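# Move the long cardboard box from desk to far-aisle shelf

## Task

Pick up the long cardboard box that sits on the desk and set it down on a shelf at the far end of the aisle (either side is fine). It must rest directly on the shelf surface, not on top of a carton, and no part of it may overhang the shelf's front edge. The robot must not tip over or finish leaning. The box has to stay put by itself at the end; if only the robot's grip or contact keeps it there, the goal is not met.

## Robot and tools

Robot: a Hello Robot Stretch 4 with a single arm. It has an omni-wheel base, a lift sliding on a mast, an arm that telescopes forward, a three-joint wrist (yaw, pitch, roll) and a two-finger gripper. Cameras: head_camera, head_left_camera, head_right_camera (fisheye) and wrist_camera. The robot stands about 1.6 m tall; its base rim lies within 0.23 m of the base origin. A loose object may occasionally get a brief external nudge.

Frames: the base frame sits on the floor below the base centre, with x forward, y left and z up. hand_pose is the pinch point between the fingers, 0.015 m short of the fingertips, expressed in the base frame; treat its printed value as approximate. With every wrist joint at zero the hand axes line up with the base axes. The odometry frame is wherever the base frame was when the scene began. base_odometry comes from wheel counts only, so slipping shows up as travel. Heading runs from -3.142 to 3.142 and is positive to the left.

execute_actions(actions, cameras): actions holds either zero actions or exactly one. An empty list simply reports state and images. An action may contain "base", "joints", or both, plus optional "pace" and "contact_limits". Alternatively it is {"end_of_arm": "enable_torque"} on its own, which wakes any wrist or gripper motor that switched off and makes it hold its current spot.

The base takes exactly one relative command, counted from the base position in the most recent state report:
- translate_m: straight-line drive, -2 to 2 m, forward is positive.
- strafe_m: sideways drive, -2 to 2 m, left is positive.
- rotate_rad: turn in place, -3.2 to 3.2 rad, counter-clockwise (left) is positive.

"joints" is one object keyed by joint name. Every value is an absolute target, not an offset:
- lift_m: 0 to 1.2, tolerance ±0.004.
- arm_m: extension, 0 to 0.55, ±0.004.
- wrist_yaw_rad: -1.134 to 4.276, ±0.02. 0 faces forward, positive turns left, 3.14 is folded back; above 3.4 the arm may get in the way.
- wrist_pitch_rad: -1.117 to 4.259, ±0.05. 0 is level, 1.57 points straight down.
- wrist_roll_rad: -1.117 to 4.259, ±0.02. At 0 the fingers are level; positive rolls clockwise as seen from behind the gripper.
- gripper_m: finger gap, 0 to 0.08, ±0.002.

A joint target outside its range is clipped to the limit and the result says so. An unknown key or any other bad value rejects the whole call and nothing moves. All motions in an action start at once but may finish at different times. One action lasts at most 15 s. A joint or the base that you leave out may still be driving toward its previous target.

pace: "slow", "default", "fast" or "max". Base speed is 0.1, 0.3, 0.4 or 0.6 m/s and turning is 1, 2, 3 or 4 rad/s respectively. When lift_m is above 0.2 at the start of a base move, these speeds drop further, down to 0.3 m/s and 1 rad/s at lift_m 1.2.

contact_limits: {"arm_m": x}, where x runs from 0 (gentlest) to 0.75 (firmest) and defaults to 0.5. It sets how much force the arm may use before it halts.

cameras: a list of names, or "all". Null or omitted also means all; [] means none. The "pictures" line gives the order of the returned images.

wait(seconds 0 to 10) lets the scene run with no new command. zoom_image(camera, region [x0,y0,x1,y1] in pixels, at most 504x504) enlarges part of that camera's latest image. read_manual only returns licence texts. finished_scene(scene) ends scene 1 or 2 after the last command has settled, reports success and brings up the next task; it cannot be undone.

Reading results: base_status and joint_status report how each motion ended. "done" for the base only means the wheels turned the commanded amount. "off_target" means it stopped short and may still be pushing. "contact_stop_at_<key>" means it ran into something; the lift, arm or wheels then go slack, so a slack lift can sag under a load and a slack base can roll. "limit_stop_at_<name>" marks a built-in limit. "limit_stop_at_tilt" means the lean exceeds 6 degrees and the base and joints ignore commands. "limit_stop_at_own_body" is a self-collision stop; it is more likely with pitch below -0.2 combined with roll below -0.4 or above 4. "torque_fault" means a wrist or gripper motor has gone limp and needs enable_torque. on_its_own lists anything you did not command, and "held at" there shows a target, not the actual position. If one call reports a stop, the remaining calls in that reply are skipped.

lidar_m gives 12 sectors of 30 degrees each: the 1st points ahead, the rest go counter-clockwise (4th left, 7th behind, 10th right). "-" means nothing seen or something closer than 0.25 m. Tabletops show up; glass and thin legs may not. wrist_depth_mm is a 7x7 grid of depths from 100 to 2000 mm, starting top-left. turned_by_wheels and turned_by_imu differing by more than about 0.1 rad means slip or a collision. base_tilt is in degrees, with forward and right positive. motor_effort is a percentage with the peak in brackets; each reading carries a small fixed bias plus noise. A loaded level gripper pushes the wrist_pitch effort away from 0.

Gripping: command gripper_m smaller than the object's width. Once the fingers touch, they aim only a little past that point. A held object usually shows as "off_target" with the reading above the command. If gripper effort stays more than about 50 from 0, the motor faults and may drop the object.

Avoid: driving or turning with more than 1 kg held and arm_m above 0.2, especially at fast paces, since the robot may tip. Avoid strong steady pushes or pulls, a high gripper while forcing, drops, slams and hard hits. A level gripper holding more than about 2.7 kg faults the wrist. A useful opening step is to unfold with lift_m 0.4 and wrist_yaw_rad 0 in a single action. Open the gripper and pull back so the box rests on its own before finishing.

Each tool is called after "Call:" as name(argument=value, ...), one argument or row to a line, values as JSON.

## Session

Call:
execute_actions(
  actions=[],
)

Scene clock: 0.00 s.
base_odometry: x=+0.000 y=+0.000 heading=+0.000 (m, m, rad; odometry frame)
turned_by_wheels: +0.000 (rad since the last result)
turned_by_imu: +0.000 (rad since the last result)
base_tilt: forward=+0.3 right=-1.1 (deg)
lidar_m: 0.97 1.04 1.54 2.59 1.52 1.14 1.11 1.41 1.11 1.08 1.16 1.74
base_status: not commanded
joint_positions: lift_m=+0.155 arm_m=+0.002 wrist_yaw_rad=+3.061 wrist_pitch_rad=+0.006 wrist_roll_rad=-0.002 gripper_m=+0.040
joint_status: not commanded
motor_effort: lift_m=+21 arm_m=+0 wrist_yaw_rad=+1 wrist_pitch_rad=-7 wrist_roll_rad=+0 gripper_m=+0 wheel_0=+0 wheel_1=+0 wheel_2=+0 (%)
hand_pose: x=-0.0323 y=+0.1043 z=+0.3317 quat_wxyz=(+0.040, -0.003, -0.001, +0.999) (m; base frame)
wrist_depth_mm: - 145 - 1255 1205 - - / - 138 - 1229 1205 - 1618 / - 131 215 1229 1182 - 1499 / 113 144 285 1255 1182 - 1921 / 809 - - 1229 1205 - 1499 / 1255 1336 1308 1229 163 1205 1182 / 854 917 101 917 147 - 854
pictures: head_camera, head_left_camera, head_right_camera, wrist_camera
Images, in order (width x height): head_camera 420x560, head_left_camera 420x672, head_right_camera 420x672, wrist_camera 616x392.

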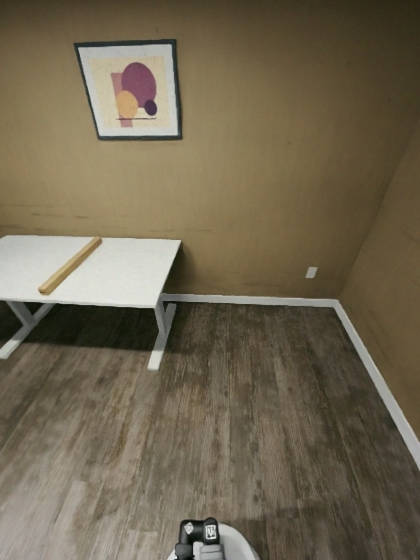

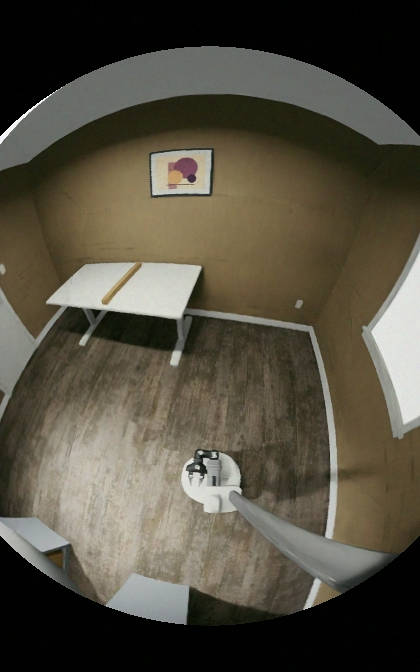

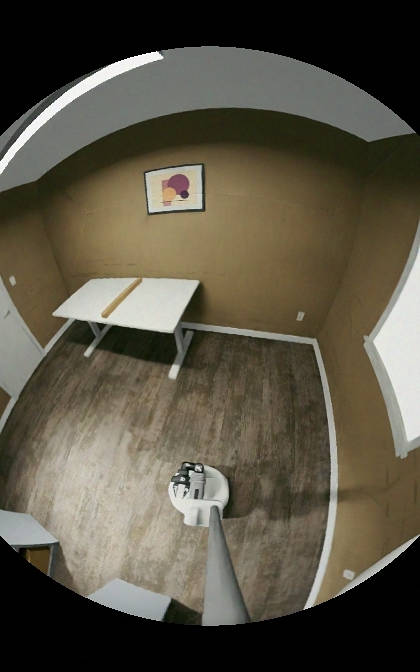

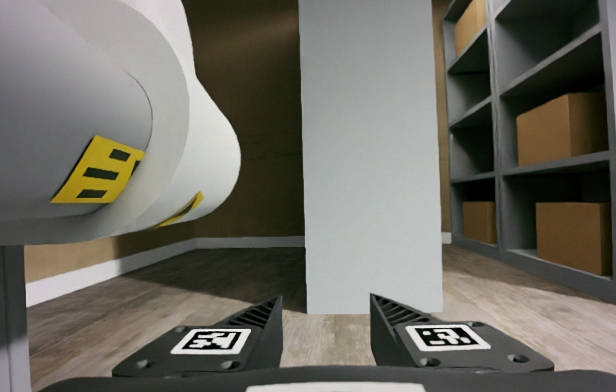

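Call:
zoom_image(
  camera="head_camera",
  region=[0, 210, 200, 380],
)

Call:
zoom_image(
  camera="wrist_camera",
  region=[416, 0, 616, 320],
)

Region (0, 210, 200, 380) of head_camera's 420x560 image, scaled by 2.520, with more detail than that image has; it fills the top 428 rows of this view, and the rest is white.

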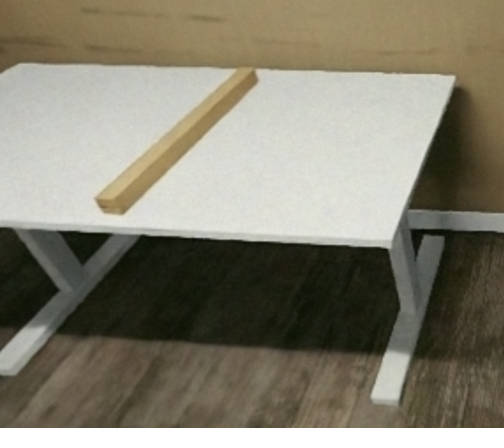

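Region (416, 0, 616, 320) of wrist_camera's 616x392 image, scaled by 1.575; it fills the left 315 columns of this view, and the rest is white.

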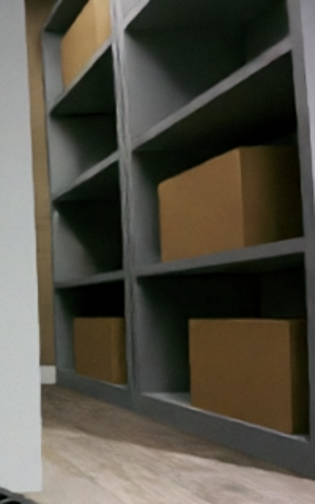

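Call:
execute_actions(
  actions=[
    {"base": {"strafe_m": 0.91}, "joints": {"lift_m": 0.92, "wrist_yaw_rad": 0, "gripper_m": 0.08}, "pace": "max"},
  ],
  cameras=["head_camera"],
)

Scene clock: 4.50 s.
base_odometry: x=+0.000 y=+0.910 heading=+0.000 (m, m, rad; odometry frame)
turned_by_wheels: +0.000 (rad since the last result)
turned_by_imu: +0.000 (rad since the last result)
base_tilt: forward=+0.2 right=-0.9 (deg)
lidar_m: 1.03 1.13 1.70 1.68 1.87 1.00 1.16 1.08 2.04 1.99 2.17 1.05
base_status: done
joint_positions: lift_m=+0.920 arm_m=+0.002 wrist_yaw_rad=+0.000 wrist_pitch_rad=+0.006 wrist_roll_rad=-0.002 gripper_m=+0.080
joint_status: all done
motor_effort: lift_m=+22(26) arm_m=+0(0) wrist_yaw_rad=+0(8) wrist_pitch_rad=-8(8) wrist_roll_rad=+0(0) gripper_m=+2(2) wheel_0=+0(14) wheel_1=+0(11) wheel_2=+0(1) (%)
hand_pose: x=+0.3853 y=-0.0874 z=+1.0968 quat_wxyz=(+1.000, -0.001, +0.003, +0.000) (m; base frame)
wrist_depth_mm: 1808 1756 1661 1618 1576 1499 1464 / 1863 1756 1708 1618 1499 1499 1430 / 1756 1708 1661 1576 1537 1464 1464 / 1808 1756 1661 1618 1576 1499 1464 / 1756 1756 1661 1618 1537 1537 1464 / 1756 1464 1308 1397 1255 1308 1430 / 1098 - 134 960 917 109 -
pictures: head_camera
Images, in order (width x height): head_camera 420x560.

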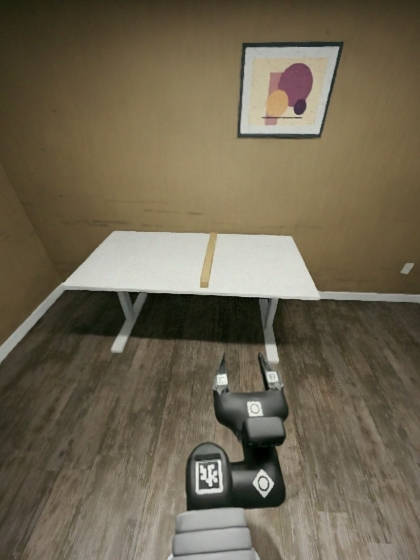

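Call:
zoom_image(
  camera="head_camera",
  region=[150, 215, 270, 315],
)

Region (150, 215, 270, 315) of head_camera's 420x560 image, scaled by 4.200, with more detail than that image has.

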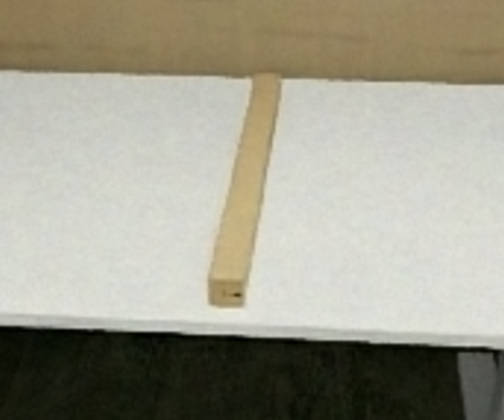

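Call:
execute_actions(
  actions=[
    {"base": {"translate_m": 0.77}, "joints": {"arm_m": 0.445, "wrist_pitch_rad": 1.57, "wrist_roll_rad": 0.1}, "pace": "fast"},
  ],
  cameras=["head_camera", "wrist_camera"],
)

Scene clock: 8.43 s.
base_odometry: x=+0.770 y=+0.910 heading=+0.000 (m, m, rad; odometry frame)
turned_by_wheels: +0.000 (rad since the last result)
turned_by_imu: -0.003 (rad since the last result)
base_tilt: forward=+0.3 right=-1.0 (deg)
lidar_m: 0.29 0.33 0.49 1.54 1.71 1.79 1.76 1.91 2.09 2.07 0.38 0.29
base_status: done
joint_positions: lift_m=+0.920 arm_m=+0.444 wrist_yaw_rad=+0.000 wrist_pitch_rad=+1.570 wrist_roll_rad=+0.100 gripper_m=+0.080
joint_status: all done
motor_effort: lift_m=+22(22) arm_m=+9(14) wrist_yaw_rad=+1(1) wrist_pitch_rad=+1(6) wrist_roll_rad=+2(7) gripper_m=+1(2) wheel_0=+0(3) wheel_1=+0(7) wheel_2=+1(11) (%)
hand_pose: x=+0.6147 y=-0.0874 z=+0.8853 quat_wxyz=(+0.707, +0.035, +0.706, -0.035) (m; base frame)
wrist_depth_mm: 325 322 319 266 314 309 309 / 325 320 317 266 312 309 309 / 324 320 317 265 312 309 307 / 322 320 315 265 312 309 307 / 322 319 317 265 312 307 307 / 320 317 314 265 310 306 304 / 320 - 134 264 309 110 -
pictures: head_camera, wrist_camera
Images, in order (width x height): head_camera 420x560, wrist_camera 616x392.

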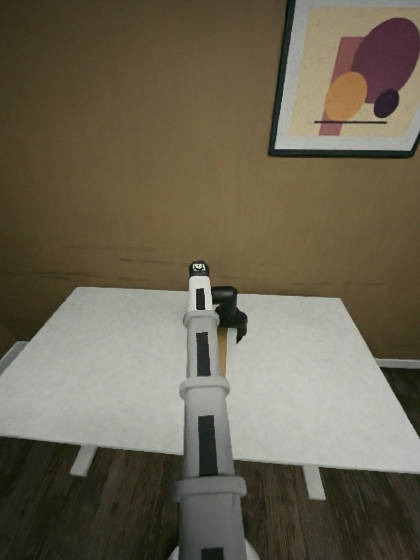

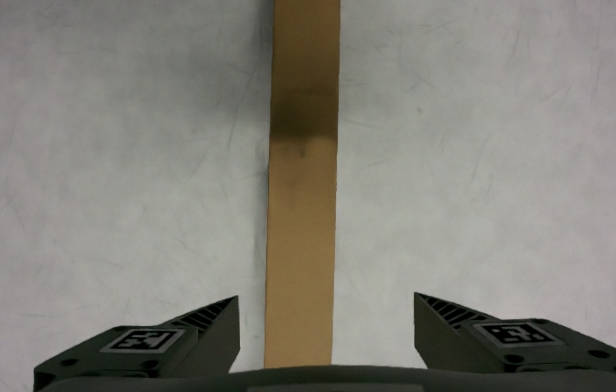

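Call:
execute_actions(
  actions=[
    {"base": {"strafe_m": 0.017}, "joints": {"lift_m": 0.786, "wrist_roll_rad": 0.125}},
  ],
  cameras=["wrist_camera"],
)

Scene clock: 10.57 s.
base_odometry: x=+0.770 y=+0.927 heading=+0.000 (m, m, rad; odometry frame)
turned_by_wheels: +0.000 (rad since the last result)
turned_by_imu: +0.000 (rad since the last result)
base_tilt: forward=+0.4 right=-1.0 (deg)
lidar_m: 0.28 0.33 0.51 1.56 1.71 1.79 1.75 1.92 2.14 2.07 0.39 0.29
base_status: done
joint_positions: lift_m=+0.786 arm_m=+0.444 wrist_yaw_rad=+0.000 wrist_pitch_rad=+1.570 wrist_roll_rad=+0.124 gripper_m=+0.080
joint_status: all done
motor_effort: lift_m=+16(21) arm_m=+8(8) wrist_yaw_rad=+0(1) wrist_pitch_rad=+0(1) wrist_roll_rad=+3(3) gripper_m=+1(1) wheel_0=+0(7) wheel_1=+1(7) wheel_2=+0(1) (%)
hand_pose: x=+0.6147 y=-0.0874 z=+0.7519 quat_wxyz=(+0.706, +0.044, +0.705, -0.044) (m; base frame)
wrist_depth_mm: 188 186 185 133 180 179 179 / 187 186 184 132 180 179 178 / 187 185 183 132 180 179 178 / 186 185 183 132 179 179 177 / 186 185 183 132 179 179 177 / 186 183 156 132 143 178 177 / 186 - 133 131 135 110 -
pictures: wrist_camera
Images, in order (width x height): wrist_camera 616x392.

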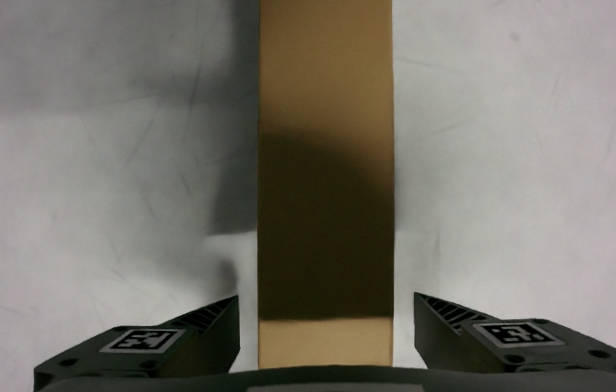

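Call:
execute_actions(
  actions=[
    {"joints": {"gripper_m": 0.03}},
  ],
  cameras=[],
)

Call:
execute_actions(
  actions=[
    {"joints": {"lift_m": 0.83}, "pace": "fast"},
  ],
  cameras=["wrist_camera"],
)

Scene clock: 11.80 s.
base_odometry: x=+0.770 y=+0.927 heading=+0.000 (m, m, rad; odometry frame)
turned_by_wheels: +0.000 (rad since the last result)
turned_by_imu: +0.000 (rad since the last result)
base_tilt: forward=+0.2 right=-1.2 (deg)
lidar_m: 0.28 0.32 0.54 1.54 1.72 1.78 1.75 1.95 2.14 2.08 0.38 0.29
base_status: not commanded
joint_positions: lift_m=+0.786 arm_m=+0.444 wrist_yaw_rad=+0.000 wrist_pitch_rad=+1.570 wrist_roll_rad=+0.125 gripper_m=+0.049
joint_status: gripper_m off_target (ended at +0.049, target +0.030)
on_its_own: gripper_m is held at +0.043, not at your +0.030, by its contact guard: the fingers met something
motor_effort: lift_m=+15(15) arm_m=+8(8) wrist_yaw_rad=+0(0) wrist_pitch_rad=+1(0) wrist_roll_rad=+3(0) gripper_m=-35(37) wheel_0=+0(0) wheel_1=+1(1) wheel_2=+0(0) (%)
hand_pose: x=+0.6147 y=-0.0874 z=+0.7519 quat_wxyz=(+0.706, +0.044, +0.705, -0.044) (m; base frame)
wrist_depth_mm: 187 186 184 133 181 180 178 / 187 186 183 132 180 180 178 / 186 185 183 132 180 180 178 / 187 185 183 132 180 179 178 / 186 184 183 132 179 179 177 / 186 184 182 131 131 178 177 / 186 184 108 131 130 - -
pictures: none
No camera images: the call's "cameras" was empty. Leave "cameras" out to get every camera's image.

Scene clock: 12.67 s.
base_odometry: x=+0.770 y=+0.927 heading=+0.000 (m, m, rad; odometry frame)
turned_by_wheels: +0.000 (rad since the last result)
turned_by_imu: +0.000 (rad since the last result)
base_tilt: forward=+0.3 right=-1.1 (deg)
lidar_m: 0.28 0.32 0.51 1.56 1.72 1.77 1.75 1.93 2.13 2.10 0.37 0.30
base_status: not commanded
joint_positions: lift_m=+0.830 arm_m=+0.444 wrist_yaw_rad=+0.000 wrist_pitch_rad=+1.570 wrist_roll_rad=+0.125 gripper_m=+0.049
joint_status: all done
on_its_own: gripper_m is held at +0.043, not at your +0.030, by its contact guard: the fingers met something
motor_effort: lift_m=+24(24) arm_m=+8(8) wrist_yaw_rad=-1(0) wrist_pitch_rad=-1(1) wrist_roll_rad=+1(2) gripper_m=-38(35) wheel_0=+0(0) wheel_1=+0(0) wheel_2=+0(0) (%)
hand_pose: x=+0.6147 y=-0.0874 z=+0.7952 quat_wxyz=(+0.706, +0.044, +0.705, -0.044) (m; base frame)
wrist_depth_mm: 232 229 229 133 223 222 220 / 231 229 228 132 223 222 220 / 231 229 227 132 222 220 220 / 230 229 226 132 222 220 220 / 231 229 225 132 222 220 220 / 229 228 225 132 131 220 219 / 229 228 107 131 131 - -
pictures: wrist_camera
Images, in order (width x height): wrist_camera 616x392.

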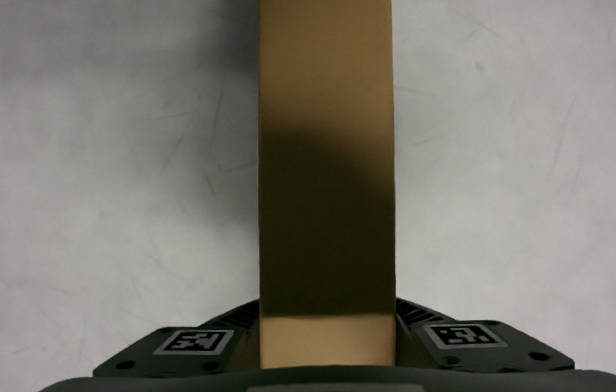

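Call:
execute_actions(
  actions=[
    {"base": {"translate_m": -1.28}, "joints": {"arm_m": 0.004, "wrist_roll_rad": 1.57}, "pace": "fast"},
  ],
  cameras=["head_left_camera"],
)

Call:
execute_actions(
  actions=[
    {"base": {"rotate_rad": 1.447}, "joints": {"lift_m": 0.45}, "pace": "fast"},
  ],
)

Scene clock: 19.60 s.
base_odometry: x=-0.510 y=+0.927 heading=+0.000 (m, m, rad; odometry frame)
turned_by_wheels: +0.000 (rad since the last result)
turned_by_imu: +0.004 (rad since the last result)
base_tilt: forward=+0.3 right=-1.1 (deg)
lidar_m: 1.53 0.25 0.25 1.76 0.64 0.51 1.07 0.65 0.86 1.94 0.25 1.54
base_status: done
joint_positions: lift_m=+0.830 arm_m=+0.005 wrist_yaw_rad=+0.000 wrist_pitch_rad=+1.570 wrist_roll_rad=+1.570 gripper_m=+0.049
joint_status: all done
on_its_own: gripper_m is held at +0.043, not at your +0.030, by its contact guard: the fingers met something
motor_effort: lift_m=+24(24) arm_m=-7(6) wrist_yaw_rad=+1(0) wrist_pitch_rad=+0(0) wrist_roll_rad=+4(7) gripper_m=-36(36) wheel_0=+0(4) wheel_1=+1(4) wheel_2=+0(11) (%)
hand_pose: x=+0.1764 y=-0.0874 z=+0.7952 quat_wxyz=(+0.500, +0.500, +0.500, -0.500) (m; base frame)
wrist_depth_mm: 960 946 946 133 931 931 917 / 960 960 946 132 917 917 917 / 960 946 946 132 917 917 904 / 960 960 946 132 715 904 917 / 946 960 917 132 715 715 917 / 960 931 946 132 131 707 904 / 946 946 107 131 131 - -
pictures: head_left_camera
Images, in order (width x height): head_left_camera 420x672.

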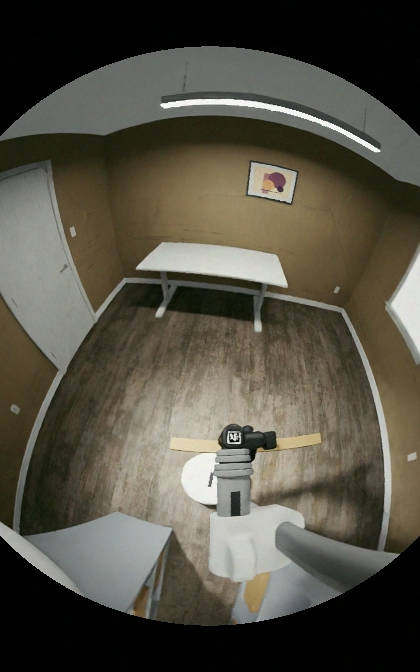

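Scene clock: 21.63 s.
base_odometry: x=-0.510 y=+0.927 heading=+1.447 (m, m, rad; odometry frame)
turned_by_wheels: +1.447 (rad since the last result)
turned_by_imu: +1.428 (rad since the last result)
base_tilt: forward=+0.4 right=-1.1 (deg)
lidar_m: 1.76 0.25 0.52 0.86 0.62 0.74 1.94 2.06 1.61 1.56 0.25 1.81
base_status: done
joint_positions: lift_m=+0.450 arm_m=+0.005 wrist_yaw_rad=+0.000 wrist_pitch_rad=+1.570 wrist_roll_rad=+1.570 gripper_m=+0.049
joint_status: all done
on_its_own: gripper_m is held at +0.043, not at your +0.030, by its contact guard: the fingers met something
motor_effort: lift_m=+16(23) arm_m=-7(8) wrist_yaw_rad=+0(1) wrist_pitch_rad=+1(1) wrist_roll_rad=+2(2) gripper_m=-35(39) wheel_0=-1(7) wheel_1=-1(6) wheel_2=+0(8) (%)
hand_pose: x=+0.1765 y=-0.0874 z=+0.4159 quat_wxyz=(+0.501, +0.500, +0.500, -0.499) (m; base frame)
wrist_depth_mm: 580 574 574 133 559 554 554 / 580 574 569 132 564 554 549 / 574 574 564 132 364 554 549 / 574 569 564 132 349 347 343 / 580 569 569 132 347 347 343 / 574 569 569 132 131 343 342 / 580 569 107 131 131 - -
pictures: head_camera, head_left_camera, head_right_camera, wrist_camera
Images, in order (width x height): head_camera 420x560, head_left_camera 420x672, head_right_camera 420x672, wrist_camera 616x392.

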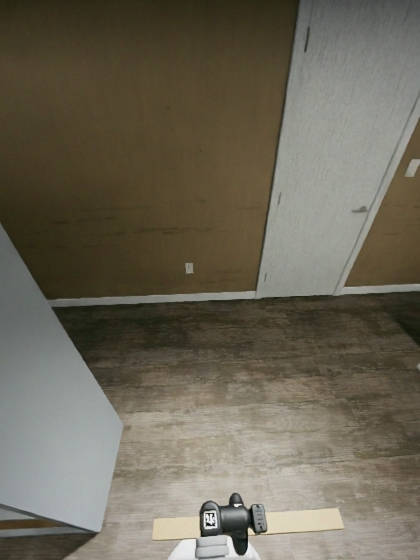

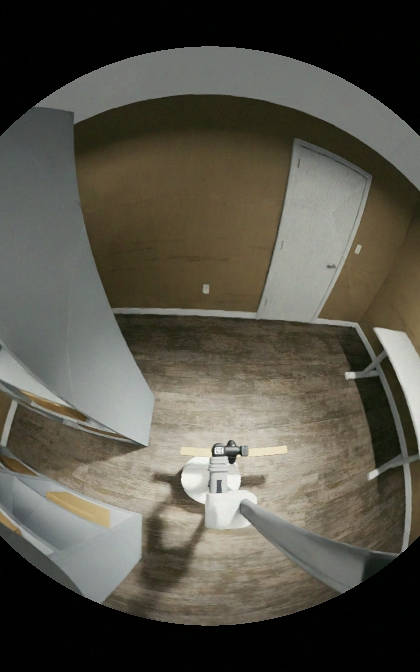

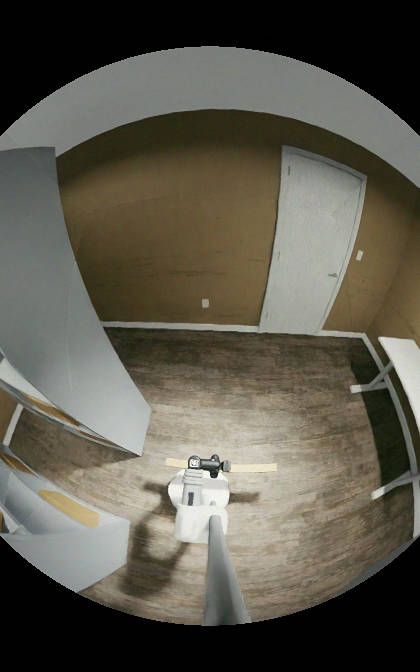

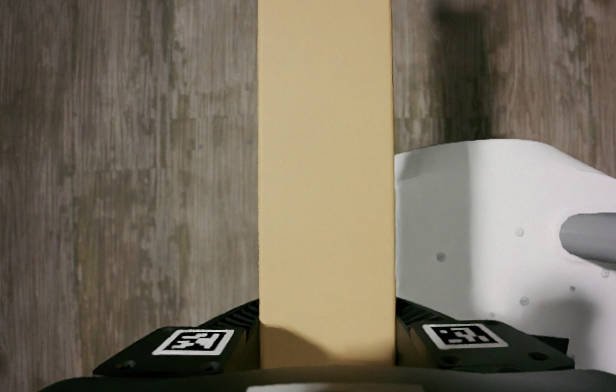

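Call:
execute_actions(
  actions=[
    {"base": {"translate_m": -0.07}, "pace": "fast"},
  ],
  cameras=["head_camera", "head_left_camera"],
)

Scene clock: 24.83 s.
base_odometry: x=-0.519 y=+0.858 heading=+1.447 (m, m, rad; odometry frame)
turned_by_wheels: +0.000 (rad since the last result)
turned_by_imu: +0.000 (rad since the last result)
base_tilt: forward=+0.2 right=-1.2 (deg)
lidar_m: 1.83 0.25 0.52 1.11 0.59 0.72 1.87 1.98 2.46 1.55 0.25 1.88
base_status: done
joint_positions: lift_m=+0.450 arm_m=+0.005 wrist_yaw_rad=+0.000 wrist_pitch_rad=+1.570 wrist_roll_rad=+1.570 gripper_m=+0.049
joint_status: not commanded
on_its_own: gripper_m is held at +0.043, not at your +0.030, by its contact guard: the fingers met something
motor_effort: lift_m=+16(16) arm_m=-7(8) wrist_yaw_rad=+0(0) wrist_pitch_rad=-1(0) wrist_roll_rad=+2(1) gripper_m=-36(37) wheel_0=+0(6) wheel_1=+1(5) wheel_2=+0(9) (%)
hand_pose: x=+0.1764 y=-0.0874 z=+0.4159 quat_wxyz=(+0.501, +0.500, +0.500, -0.499) (m; base frame)
wrist_depth_mm: 580 574 574 132 559 554 549 / 580 574 569 132 564 559 549 / 574 574 569 132 366 549 554 / 580 569 564 132 347 347 345 / 574 574 569 132 347 345 342 / 574 569 564 131 131 345 342 / 574 569 107 131 131 - -
pictures: head_camera, head_left_camera
Images, in order (width x height): head_camera 420x560, head_left_camera 420x672.

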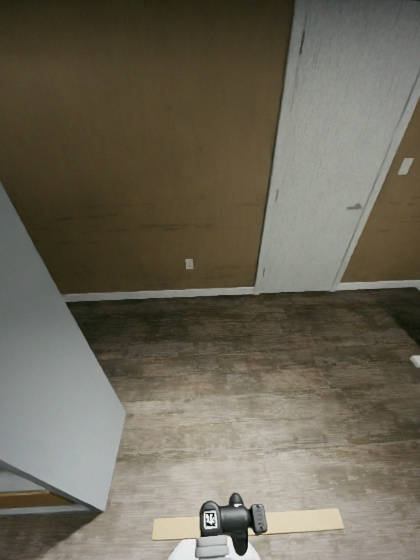

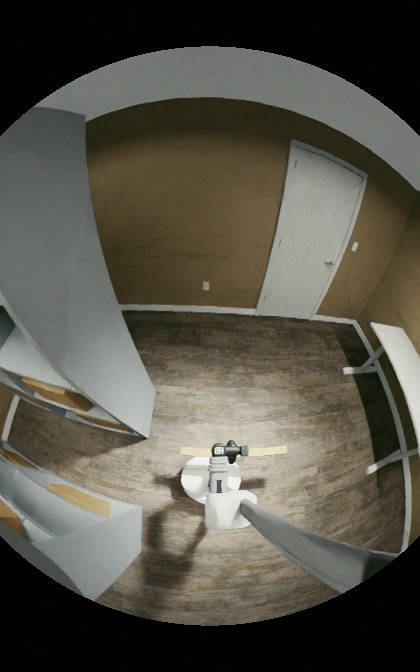

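Call:
zoom_image(
  camera="head_left_camera",
  region=[90, 400, 290, 560],
)

Call:
execute_actions(
  actions=[],
  cameras=[],
)

Call:
execute_actions(
  actions=[],
  cameras=[],
)

Region (90, 400, 290, 560) of head_left_camera's 420x672 image, scaled by 2.520, with more detail than that image has; it fills the top 403 rows of this view, and the rest is white.

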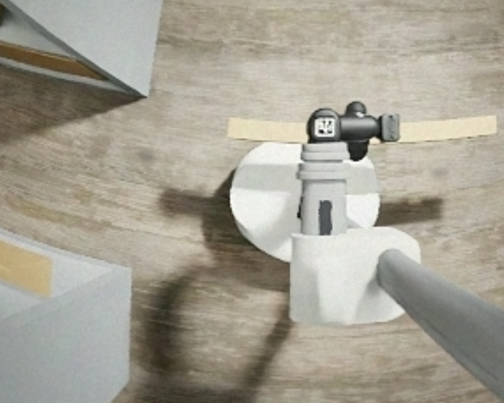

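Scene clock: 25.17 s.
base_odometry: x=-0.519 y=+0.858 heading=+1.447 (m, m, rad; odometry frame)
turned_by_wheels: +0.000 (rad since the last result)
turned_by_imu: +0.000 (rad since the last result)
base_tilt: forward=+0.3 right=-1.3 (deg)
lidar_m: 1.81 0.25 0.54 1.17 0.55 0.73 1.85 2.00 2.46 1.55 0.25 1.89
base_status: done
joint_positions: lift_m=+0.450 arm_m=+0.005 wrist_yaw_rad=+0.000 wrist_pitch_rad=+1.570 wrist_roll_rad=+1.570 gripper_m=+0.049
joint_status: not commanded
on_its_own: gripper_m is held at +0.043, not at your +0.030, by its contact guard: the fingers met something
motor_effort: lift_m=+16(16) arm_m=-8(8) wrist_yaw_rad=+1(0) wrist_pitch_rad=+1(0) wrist_roll_rad=+2(1) gripper_m=-37(37) wheel_0=+0(6) wheel_1=+1(5) wheel_2=+0(9) (%)
hand_pose: x=+0.1764 y=-0.0874 z=+0.4159 quat_wxyz=(+0.501, +0.500, +0.500, -0.499) (m; base frame)
wrist_depth_mm: 580 580 574 133 559 554 554 / 574 580 569 132 559 554 554 / 580 569 569 132 366 554 554 / 574 574 564 132 349 347 343 / 580 569 569 132 345 345 340 / 574 574 564 132 131 343 340 / 580 569 108 131 131 - -
pictures: none
No camera images: the call's "cameras" was empty. Leave "cameras" out to get every camera's image.

Scene clock: 25.17 s.
base_odometry: x=-0.519 y=+0.858 heading=+1.447 (m, m, rad; odometry frame)
turned_by_wheels: +0.000 (rad since the last result)
turned_by_imu: +0.000 (rad since the last result)
base_tilt: forward=+0.3 right=-1.3 (deg)
lidar_m: 1.81 0.25 0.54 1.17 0.55 0.73 1.85 2.00 2.46 1.55 0.25 1.89
base_status: done
joint_positions: lift_m=+0.450 arm_m=+0.005 wrist_yaw_rad=+0.000 wrist_pitch_rad=+1.570 wrist_roll_rad=+1.570 gripper_m=+0.049
joint_status: not commanded
on_its_own: gripper_m is held at +0.043, not at your +0.030, by its contact guard: the fingers met something
motor_effort: lift_m=+16(16) arm_m=-8(8) wrist_yaw_rad=+1(0) wrist_pitch_rad=+1(0) wrist_roll_rad=+2(1) gripper_m=-37(37) wheel_0=+0(6) wheel_1=+1(5) wheel_2=+0(9) (%)
hand_pose: x=+0.1764 y=-0.0874 z=+0.4159 quat_wxyz=(+0.501, +0.500, +0.500, -0.499) (m; base frame)
wrist_depth_mm: 580 580 574 133 559 554 554 / 574 580 569 132 559 554 554 / 580 569 569 132 366 554 554 / 574 574 564 132 349 347 343 / 580 569 569 132 345 345 340 / 574 574 564 132 131 343 340 / 580 569 108 131 131 - -
pictures: none
No camera images: the call's "cameras" was empty. Leave "cameras" out to get every camera's image.

Call:
execute_actions(
  actions=[
    {"base": {"strafe_m": 0.8}, "pace": "max"},
  ],
)

Scene clock: 28.77 s.
base_odometry: x=-1.313 y=+0.956 heading=+1.447 (m, m, rad; odometry frame)
turned_by_wheels: +0.000 (rad since the last result)
turned_by_imu: +0.000 (rad since the last result)
base_tilt: forward=+0.2 right=-1.1 (deg)
lidar_m: 0.26 0.25 0.30 1.14 0.38 0.29 0.28 0.32 2.71 2.37 0.25 0.28
base_status: done
joint_positions: lift_m=+0.450 arm_m=+0.005 wrist_yaw_rad=+0.000 wrist_pitch_rad=+1.570 wrist_roll_rad=+1.570 gripper_m=+0.049
joint_status: not commanded
on_its_own: gripper_m is held at +0.043, not at your +0.030, by its contact guard: the fingers met something
motor_effort: lift_m=+20(20) arm_m=-7(8) wrist_yaw_rad=+1(0) wrist_pitch_rad=+0(1) wrist_roll_rad=+3(1) gripper_m=-38(36) wheel_0=+0(14) wheel_1=+0(13) wheel_2=+1(1) (%)
hand_pose: x=+0.1764 y=-0.0874 z=+0.4156 quat_wxyz=(+0.500, +0.500, +0.500, -0.500) (m; base frame)
wrist_depth_mm: 209 239 569 133 559 554 554 / 296 309 492 132 559 554 549 / 500 496 496 132 364 554 549 / 227 279 492 132 347 345 343 / 227 257 484 132 345 345 342 / 226 253 379 131 131 345 343 / 225 225 107 131 131 - -
pictures: head_camera, head_left_camera, head_right_camera, wrist_camera
Images, in order (width x height): head_camera 420x560, head_left_camera 420x672, head_right_camera 420x672, wrist_camera 616x392.

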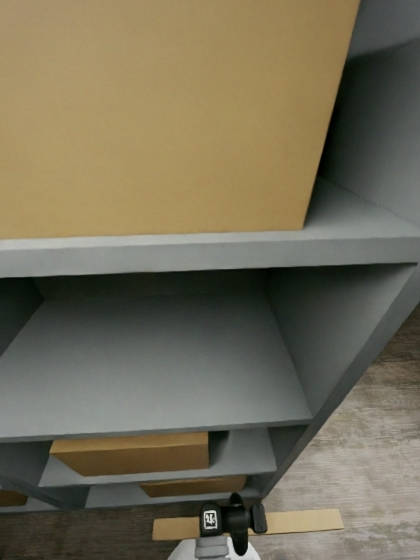

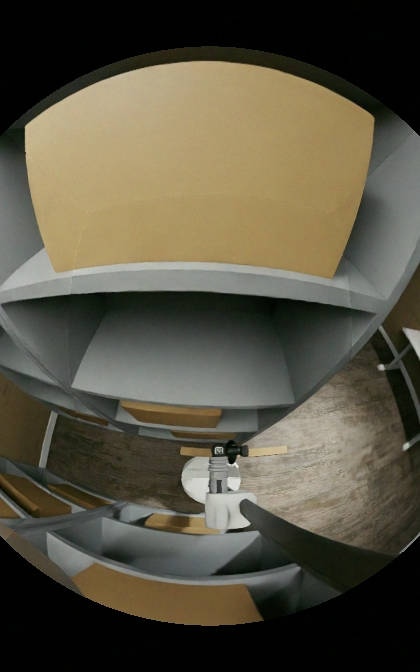

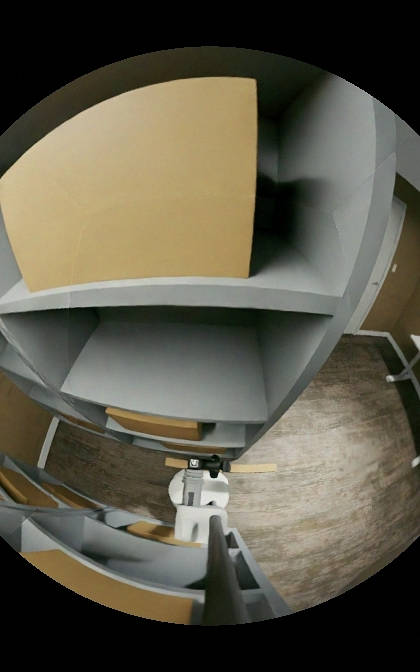

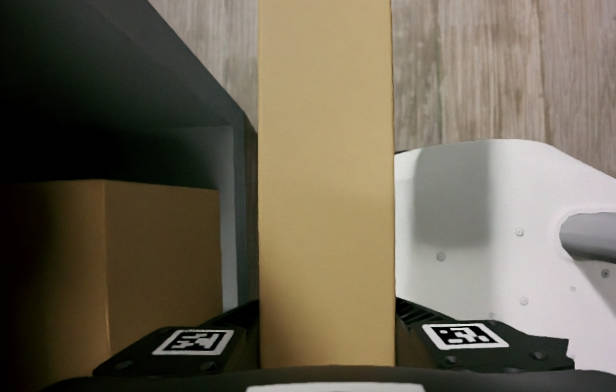

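Call:
execute_actions(
  actions=[
    {"base": {"strafe_m": 0.65}, "joints": {"lift_m": 0.625}, "pace": "max"},
  ],
  cameras=["head_camera", "head_left_camera", "wrist_camera"],
)

Scene clock: 32.27 s.
base_odometry: x=-1.958 y=+1.037 heading=+1.447 (m, m, rad; odometry frame)
turned_by_wheels: +0.000 (rad since the last result)
turned_by_imu: +0.001 (rad since the last result)
base_tilt: forward=+0.2 right=-1.2 (deg)
lidar_m: 0.25 0.26 0.25 0.90 0.41 0.27 0.28 0.31 0.42 3.04 0.26 0.27
base_status: done
joint_positions: lift_m=+0.625 arm_m=+0.005 wrist_yaw_rad=+0.000 wrist_pitch_rad=+1.570 wrist_roll_rad=+1.570 gripper_m=+0.049
joint_status: all done
on_its_own: gripper_m is held at +0.043, not at your +0.030, by its contact guard: the fingers met something
motor_effort: lift_m=+22(24) arm_m=-8(8) wrist_yaw_rad=-1(1) wrist_pitch_rad=+1(0) wrist_roll_rad=+1(1) gripper_m=-36(36) wheel_0=+1(15) wheel_1=+0(13) wheel_2=+1(2) (%)
hand_pose: x=+0.1764 y=-0.0874 z=+0.5904 quat_wxyz=(+0.500, +0.500, +0.500, -0.500) (m; base frame)
wrist_depth_mm: 187 236 535 133 723 723 683 / 206 236 661 132 732 732 707 / 214 236 668 132 535 723 715 / 214 234 661 132 521 517 676 / 213 232 609 132 512 512 512 / 213 228 342 132 131 512 512 / 189 198 107 131 130 - -
pictures: head_camera, head_left_camera, wrist_camera
Images, in order (width x height): head_camera 420x560, head_left_camera 420x672, wrist_camera 616x392.

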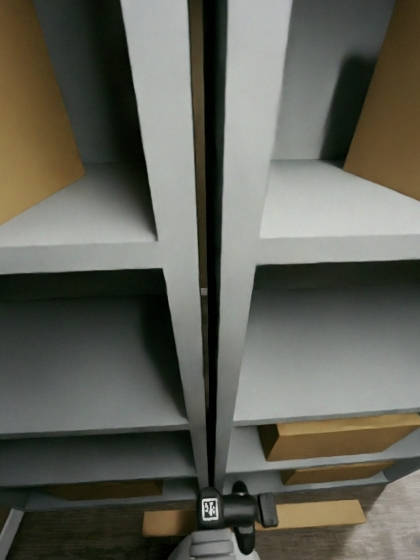

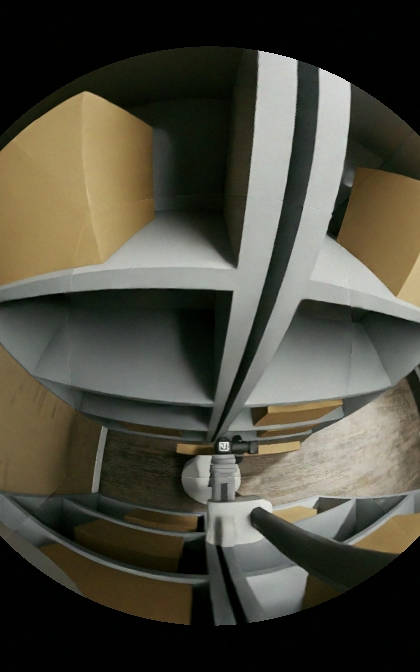

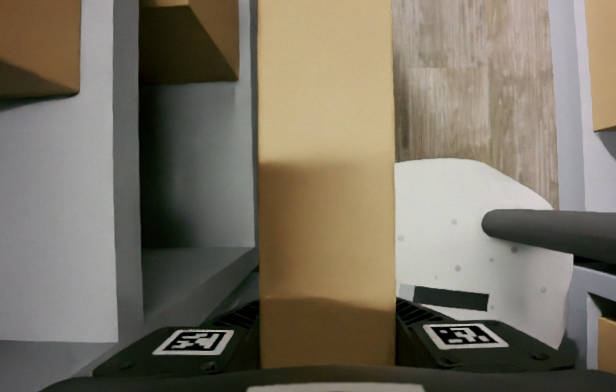

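Call:
execute_actions(
  actions=[
    {"base": {"strafe_m": 0.575}, "pace": "max"},
  ],
)

Scene clock: 35.17 s.
base_odometry: x=-2.528 y=+1.108 heading=+1.447 (m, m, rad; odometry frame)
turned_by_wheels: +0.000 (rad since the last result)
turned_by_imu: +0.000 (rad since the last result)
base_tilt: forward=+0.3 right=-1.0 (deg)
lidar_m: 0.26 0.25 0.25 0.32 0.34 0.30 0.27 0.29 0.40 1.14 0.27 0.26
base_status: done
joint_positions: lift_m=+0.625 arm_m=+0.005 wrist_yaw_rad=+0.000 wrist_pitch_rad=+1.570 wrist_roll_rad=+1.570 gripper_m=+0.049
joint_status: not commanded
on_its_own: gripper_m is held at +0.043, not at your +0.030, by its contact guard: the fingers met something
motor_effort: lift_m=+22(22) arm_m=-7(7) wrist_yaw_rad=+1(0) wrist_pitch_rad=-1(1) wrist_roll_rad=+2(1) gripper_m=-38(36) wheel_0=+1(10) wheel_1=-1(10) wheel_2=+1(3) (%)
hand_pose: x=+0.1764 y=-0.0874 z=+0.5904 quat_wxyz=(+0.500, +0.500, +0.500, -0.500) (m; base frame)
wrist_depth_mm: 216 402 668 133 723 723 683 / 214 399 549 133 723 723 699 / 215 399 539 132 535 732 699 / 213 399 535 132 517 521 668 / 213 242 530 132 512 517 512 / 213 238 415 131 131 512 508 / 213 211 107 131 130 - -
pictures: head_camera, head_left_camera, head_right_camera, wrist_camera
Images, in order (width x height): head_camera 420x560, head_left_camera 420x672, head_right_camera 420x672, wrist_camera 616x392.

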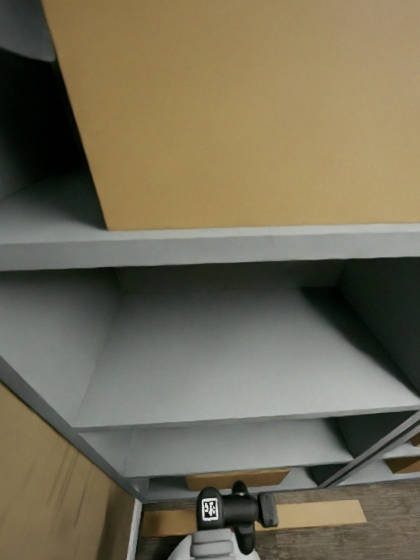

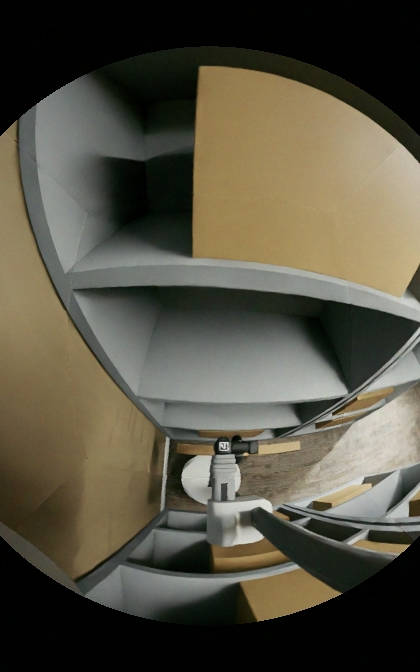

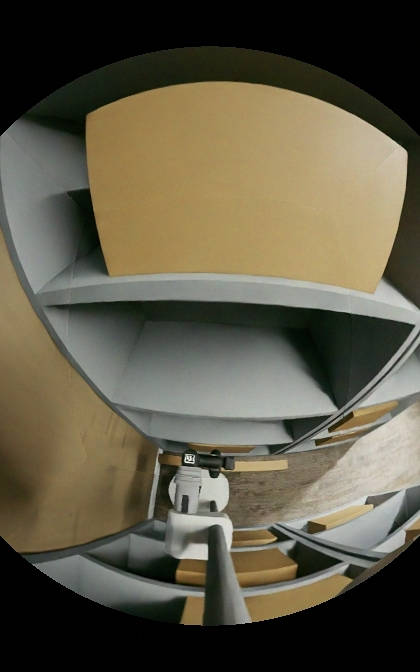

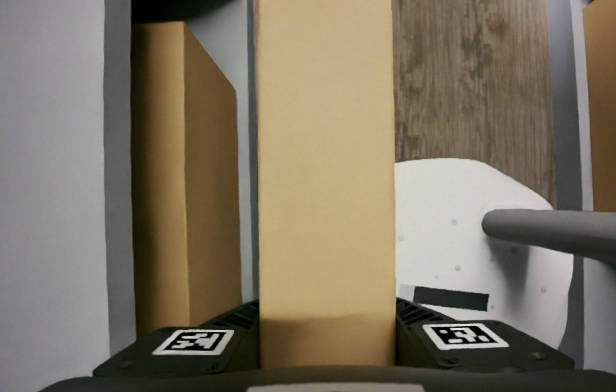

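Call:
execute_actions(
  actions=[
    {"joints": {"arm_m": 0.23}, "contact_limits": {"arm_m": 0.3}, "pace": "fast"},
  ],
  cameras=["head_camera", "wrist_camera"],
)

Scene clock: 37.23 s.
base_odometry: x=-2.528 y=+1.108 heading=+1.447 (m, m, rad; odometry frame)
turned_by_wheels: +0.000 (rad since the last result)
turned_by_imu: +0.000 (rad since the last result)
base_tilt: forward=+0.3 right=-1.1 (deg)
lidar_m: 0.27 0.29 0.34 0.30 0.34 0.27 0.28 0.30 0.44 1.16 0.40 0.28
base_status: not commanded
joint_positions: lift_m=+0.625 arm_m=+0.229 wrist_yaw_rad=+0.000 wrist_pitch_rad=+1.570 wrist_roll_rad=+1.570 gripper_m=+0.049
joint_status: all done
on_its_own: gripper_m is held at +0.043, not at your +0.030, by its contact guard: the fingers met something
motor_effort: lift_m=+22(22) arm_m=+8(9) wrist_yaw_rad=+0(2) wrist_pitch_rad=+1(1) wrist_roll_rad=+1(3) gripper_m=-36(37) wheel_0=+1(1) wheel_1=-1(1) wheel_2=+1(1) (%)
contact_limits: arm_m 0.3
hand_pose: x=+0.3998 y=-0.0874 z=+0.5904 quat_wxyz=(+0.501, +0.500, +0.500, -0.499) (m; base frame)
wrist_depth_mm: 213 212 210 133 206 715 723 / 213 211 209 132 206 723 723 / 212 211 209 132 205 204 715 / 213 211 208 132 204 205 508 / 212 210 208 132 204 205 512 / 212 210 208 132 131 204 512 / 211 210 107 131 131 - -
pictures: head_camera, wrist_camera
Images, in order (width x height): head_camera 420x560, wrist_camera 616x392.

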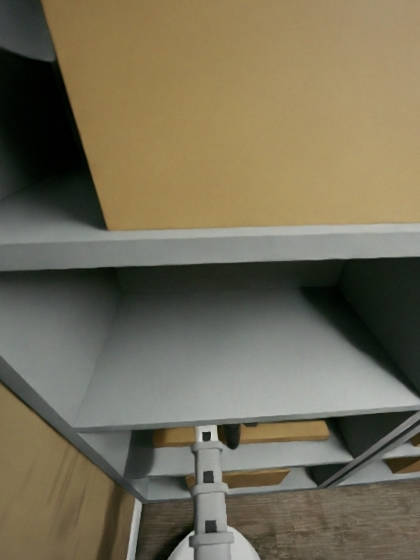

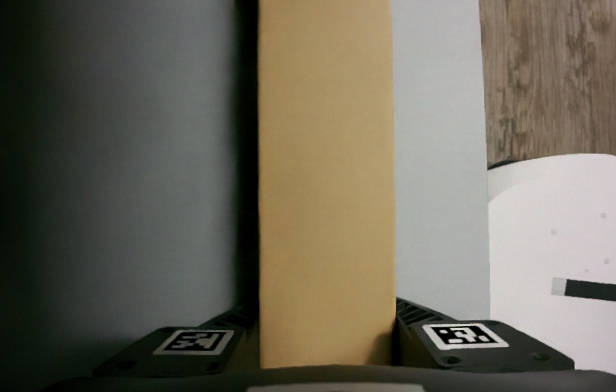

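Call:
execute_actions(
  actions=[
    {"joints": {"lift_m": 0.601}},
  ],
  cameras=[],
)

Scene clock: 38.30 s.
base_odometry: x=-2.528 y=+1.108 heading=+1.447 (m, m, rad; odometry frame)
turned_by_wheels: +0.000 (rad since the last result)
turned_by_imu: +0.000 (rad since the last result)
base_tilt: forward=+0.2 right=-1.1 (deg)
lidar_m: 0.27 0.25 0.33 0.30 0.34 0.29 0.28 0.28 0.43 1.17 0.40 0.28
base_status: not commanded
joint_positions: lift_m=+0.601 arm_m=+0.229 wrist_yaw_rad=+0.000 wrist_pitch_rad=+1.570 wrist_roll_rad=+1.570 gripper_m=+0.049
joint_status: all done
on_its_own: gripper_m is held at +0.043, not at your +0.030, by its contact guard: the fingers met something
motor_effort: lift_m=+16(20) arm_m=+8(8) wrist_yaw_rad=+0(1) wrist_pitch_rad=+0(1) wrist_roll_rad=+1(3) gripper_m=-36(36) wheel_0=+1(1) wheel_1=-1(1) wheel_2=+1(1) (%)
hand_pose: x=+0.3997 y=-0.0874 z=+0.5669 quat_wxyz=(+0.501, +0.500, +0.500, -0.499) (m; base frame)
wrist_depth_mm: 189 188 186 133 182 182 691 / 189 188 186 133 182 182 699 / 189 187 186 132 182 181 699 / 189 187 185 132 181 182 492 / 189 186 186 132 181 181 484 / 187 186 184 131 131 181 484 / 187 186 108 131 131 - -
pictures: none
No camera images: the call's "cameras" was empty. Leave "cameras" out to get every camera's image.

Call:
execute_actions(
  actions=[
    {"joints": {"gripper_m": 0.07}},
  ],
  cameras=["wrist_camera"],
)

Call:
execute_actions(
  actions=[
    {"joints": {"lift_m": 0.65}, "pace": "fast"},
  ],
  cameras=["head_camera", "wrist_camera"],
)

Scene clock: 39.43 s.
base_odometry: x=-2.528 y=+1.108 heading=+1.447 (m, m, rad; odometry frame)
turned_by_wheels: +0.000 (rad since the last result)
turned_by_imu: +0.000 (rad since the last result)
base_tilt: forward=+0.4 right=-1.1 (deg)
lidar_m: 0.25 0.28 0.33 0.31 0.32 0.29 0.26 0.29 0.42 1.12 0.43 0.27
base_status: not commanded
joint_positions: lift_m=+0.601 arm_m=+0.229 wrist_yaw_rad=+0.000 wrist_pitch_rad=+1.570 wrist_roll_rad=+1.570 gripper_m=+0.070
joint_status: all done
motor_effort: lift_m=+16(16) arm_m=+8(8) wrist_yaw_rad=+0(0) wrist_pitch_rad=-1(1) wrist_roll_rad=+2(0) gripper_m=+2(35) wheel_0=+1(1) wheel_1=-1(1) wheel_2=+1(1) (%)
hand_pose: x=+0.3997 y=-0.0874 z=+0.5669 quat_wxyz=(+0.501, +0.500, +0.500, -0.499) (m; base frame)
wrist_depth_mm: 190 188 186 135 182 182 691 / 189 187 186 135 182 182 691 / 189 187 186 135 182 182 699 / 189 187 185 134 182 181 488 / 188 187 185 134 181 181 488 / 188 186 184 134 134 180 488 / 188 - 124 134 133 - -
pictures: wrist_camera
Images, in order (width x height): wrist_camera 616x392.

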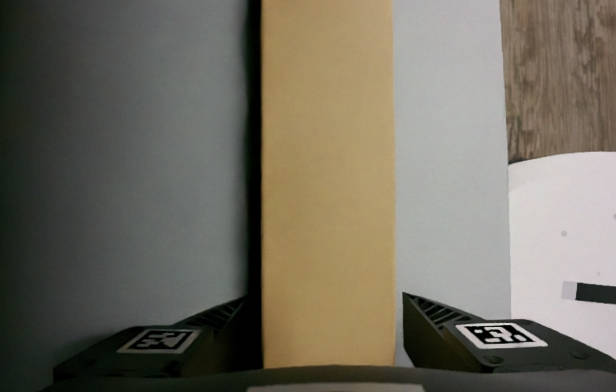

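Scene clock: 40.33 s.
base_odometry: x=-2.528 y=+1.108 heading=+1.447 (m, m, rad; odometry frame)
turned_by_wheels: +0.000 (rad since the last result)
turned_by_imu: +0.000 (rad since the last result)
base_tilt: forward=+0.4 right=-0.9 (deg)
lidar_m: 0.26 0.28 0.33 0.31 0.35 0.30 0.28 0.29 0.44 1.15 0.41 0.29
base_status: not commanded
joint_positions: lift_m=+0.650 arm_m=+0.229 wrist_yaw_rad=+0.000 wrist_pitch_rad=+1.570 wrist_roll_rad=+1.570 gripper_m=+0.070
joint_status: all done
motor_effort: lift_m=+24(26) arm_m=+8(8) wrist_yaw_rad=-1(0) wrist_pitch_rad=+0(1) wrist_roll_rad=+2(1) gripper_m=+3(2) wheel_0=+1(1) wheel_1=-1(1) wheel_2=+1(1) (%)
hand_pose: x=+0.3997 y=-0.0874 z=+0.6152 quat_wxyz=(+0.501, +0.500, +0.500, -0.499) (m; base frame)
wrist_depth_mm: 238 236 235 183 231 750 741 / 239 237 235 183 230 741 741 / 237 236 235 182 229 750 750 / 238 236 234 182 229 539 535 / 237 236 235 182 229 530 530 / 236 235 232 181 181 228 530 / 236 - 124 181 181 - -
pictures: head_camera, wrist_camera
Images, in order (width x height): head_camera 420x560, wrist_camera 616x392.

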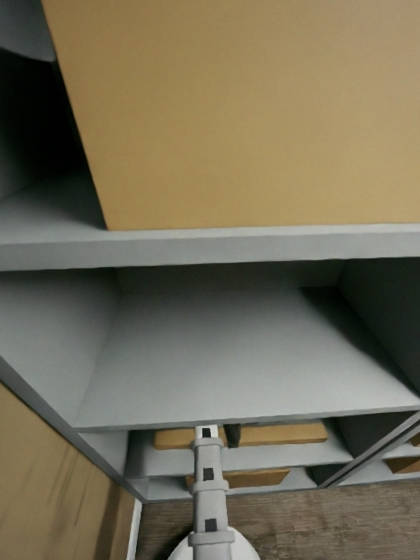

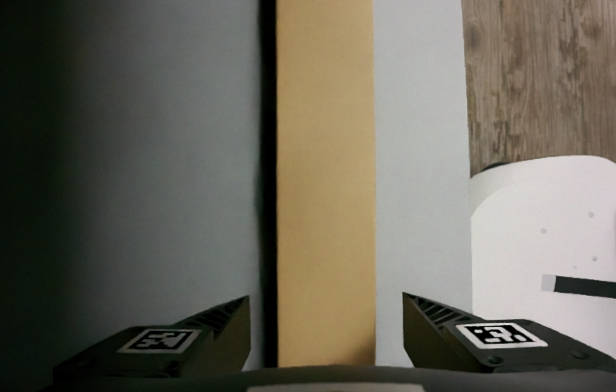

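Call:
execute_actions(
  actions=[
    {"joints": {"arm_m": 0.01}, "pace": "max"},
  ],
  cameras=["head_camera", "wrist_camera"],
)

Scene clock: 41.87 s.
base_odometry: x=-2.528 y=+1.108 heading=+1.447 (m, m, rad; odometry frame)
turned_by_wheels: +0.000 (rad since the last result)
turned_by_imu: +0.000 (rad since the last result)
base_tilt: forward=+0.3 right=-1.0 (deg)
lidar_m: 0.25 0.29 0.33 0.30 0.33 0.29 0.28 0.31 0.45 1.12 0.40 0.27
base_status: not commanded
joint_positions: lift_m=+0.650 arm_m=+0.011 wrist_yaw_rad=+0.000 wrist_pitch_rad=+1.570 wrist_roll_rad=+1.570 gripper_m=+0.070
joint_status: all done
motor_effort: lift_m=+24(24) arm_m=-7(11) wrist_yaw_rad=+2(2) wrist_pitch_rad=+0(1) wrist_roll_rad=+0(0) gripper_m=+1(1) wheel_0=+1(1) wheel_1=-1(1) wheel_2=+1(1) (%)
hand_pose: x=+0.1824 y=-0.0874 z=+0.6152 quat_wxyz=(+0.500, +0.500, +0.500, -0.500) (m; base frame)
wrist_depth_mm: 240 239 691 759 750 741 699 / 240 239 525 759 750 741 699 / 239 239 521 759 759 741 715 / 238 238 512 750 544 539 676 / 238 237 508 750 539 539 535 / 236 237 421 759 539 535 549 / 236 - 124 750 539 - -
pictures: head_camera, wrist_camera
Images, in order (width x height): head_camera 420x560, wrist_camera 616x392.

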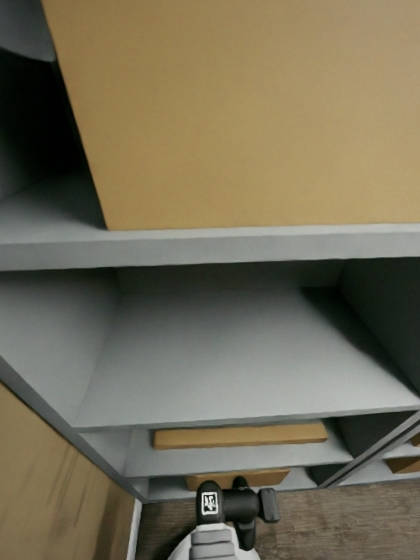

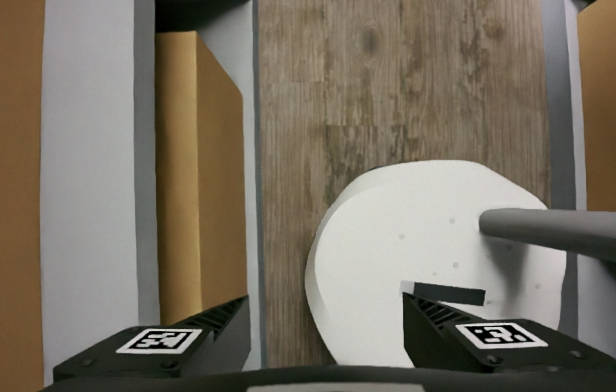

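Call:
finished_scene(
  scene=2,
)

The scene is finished: the task was done.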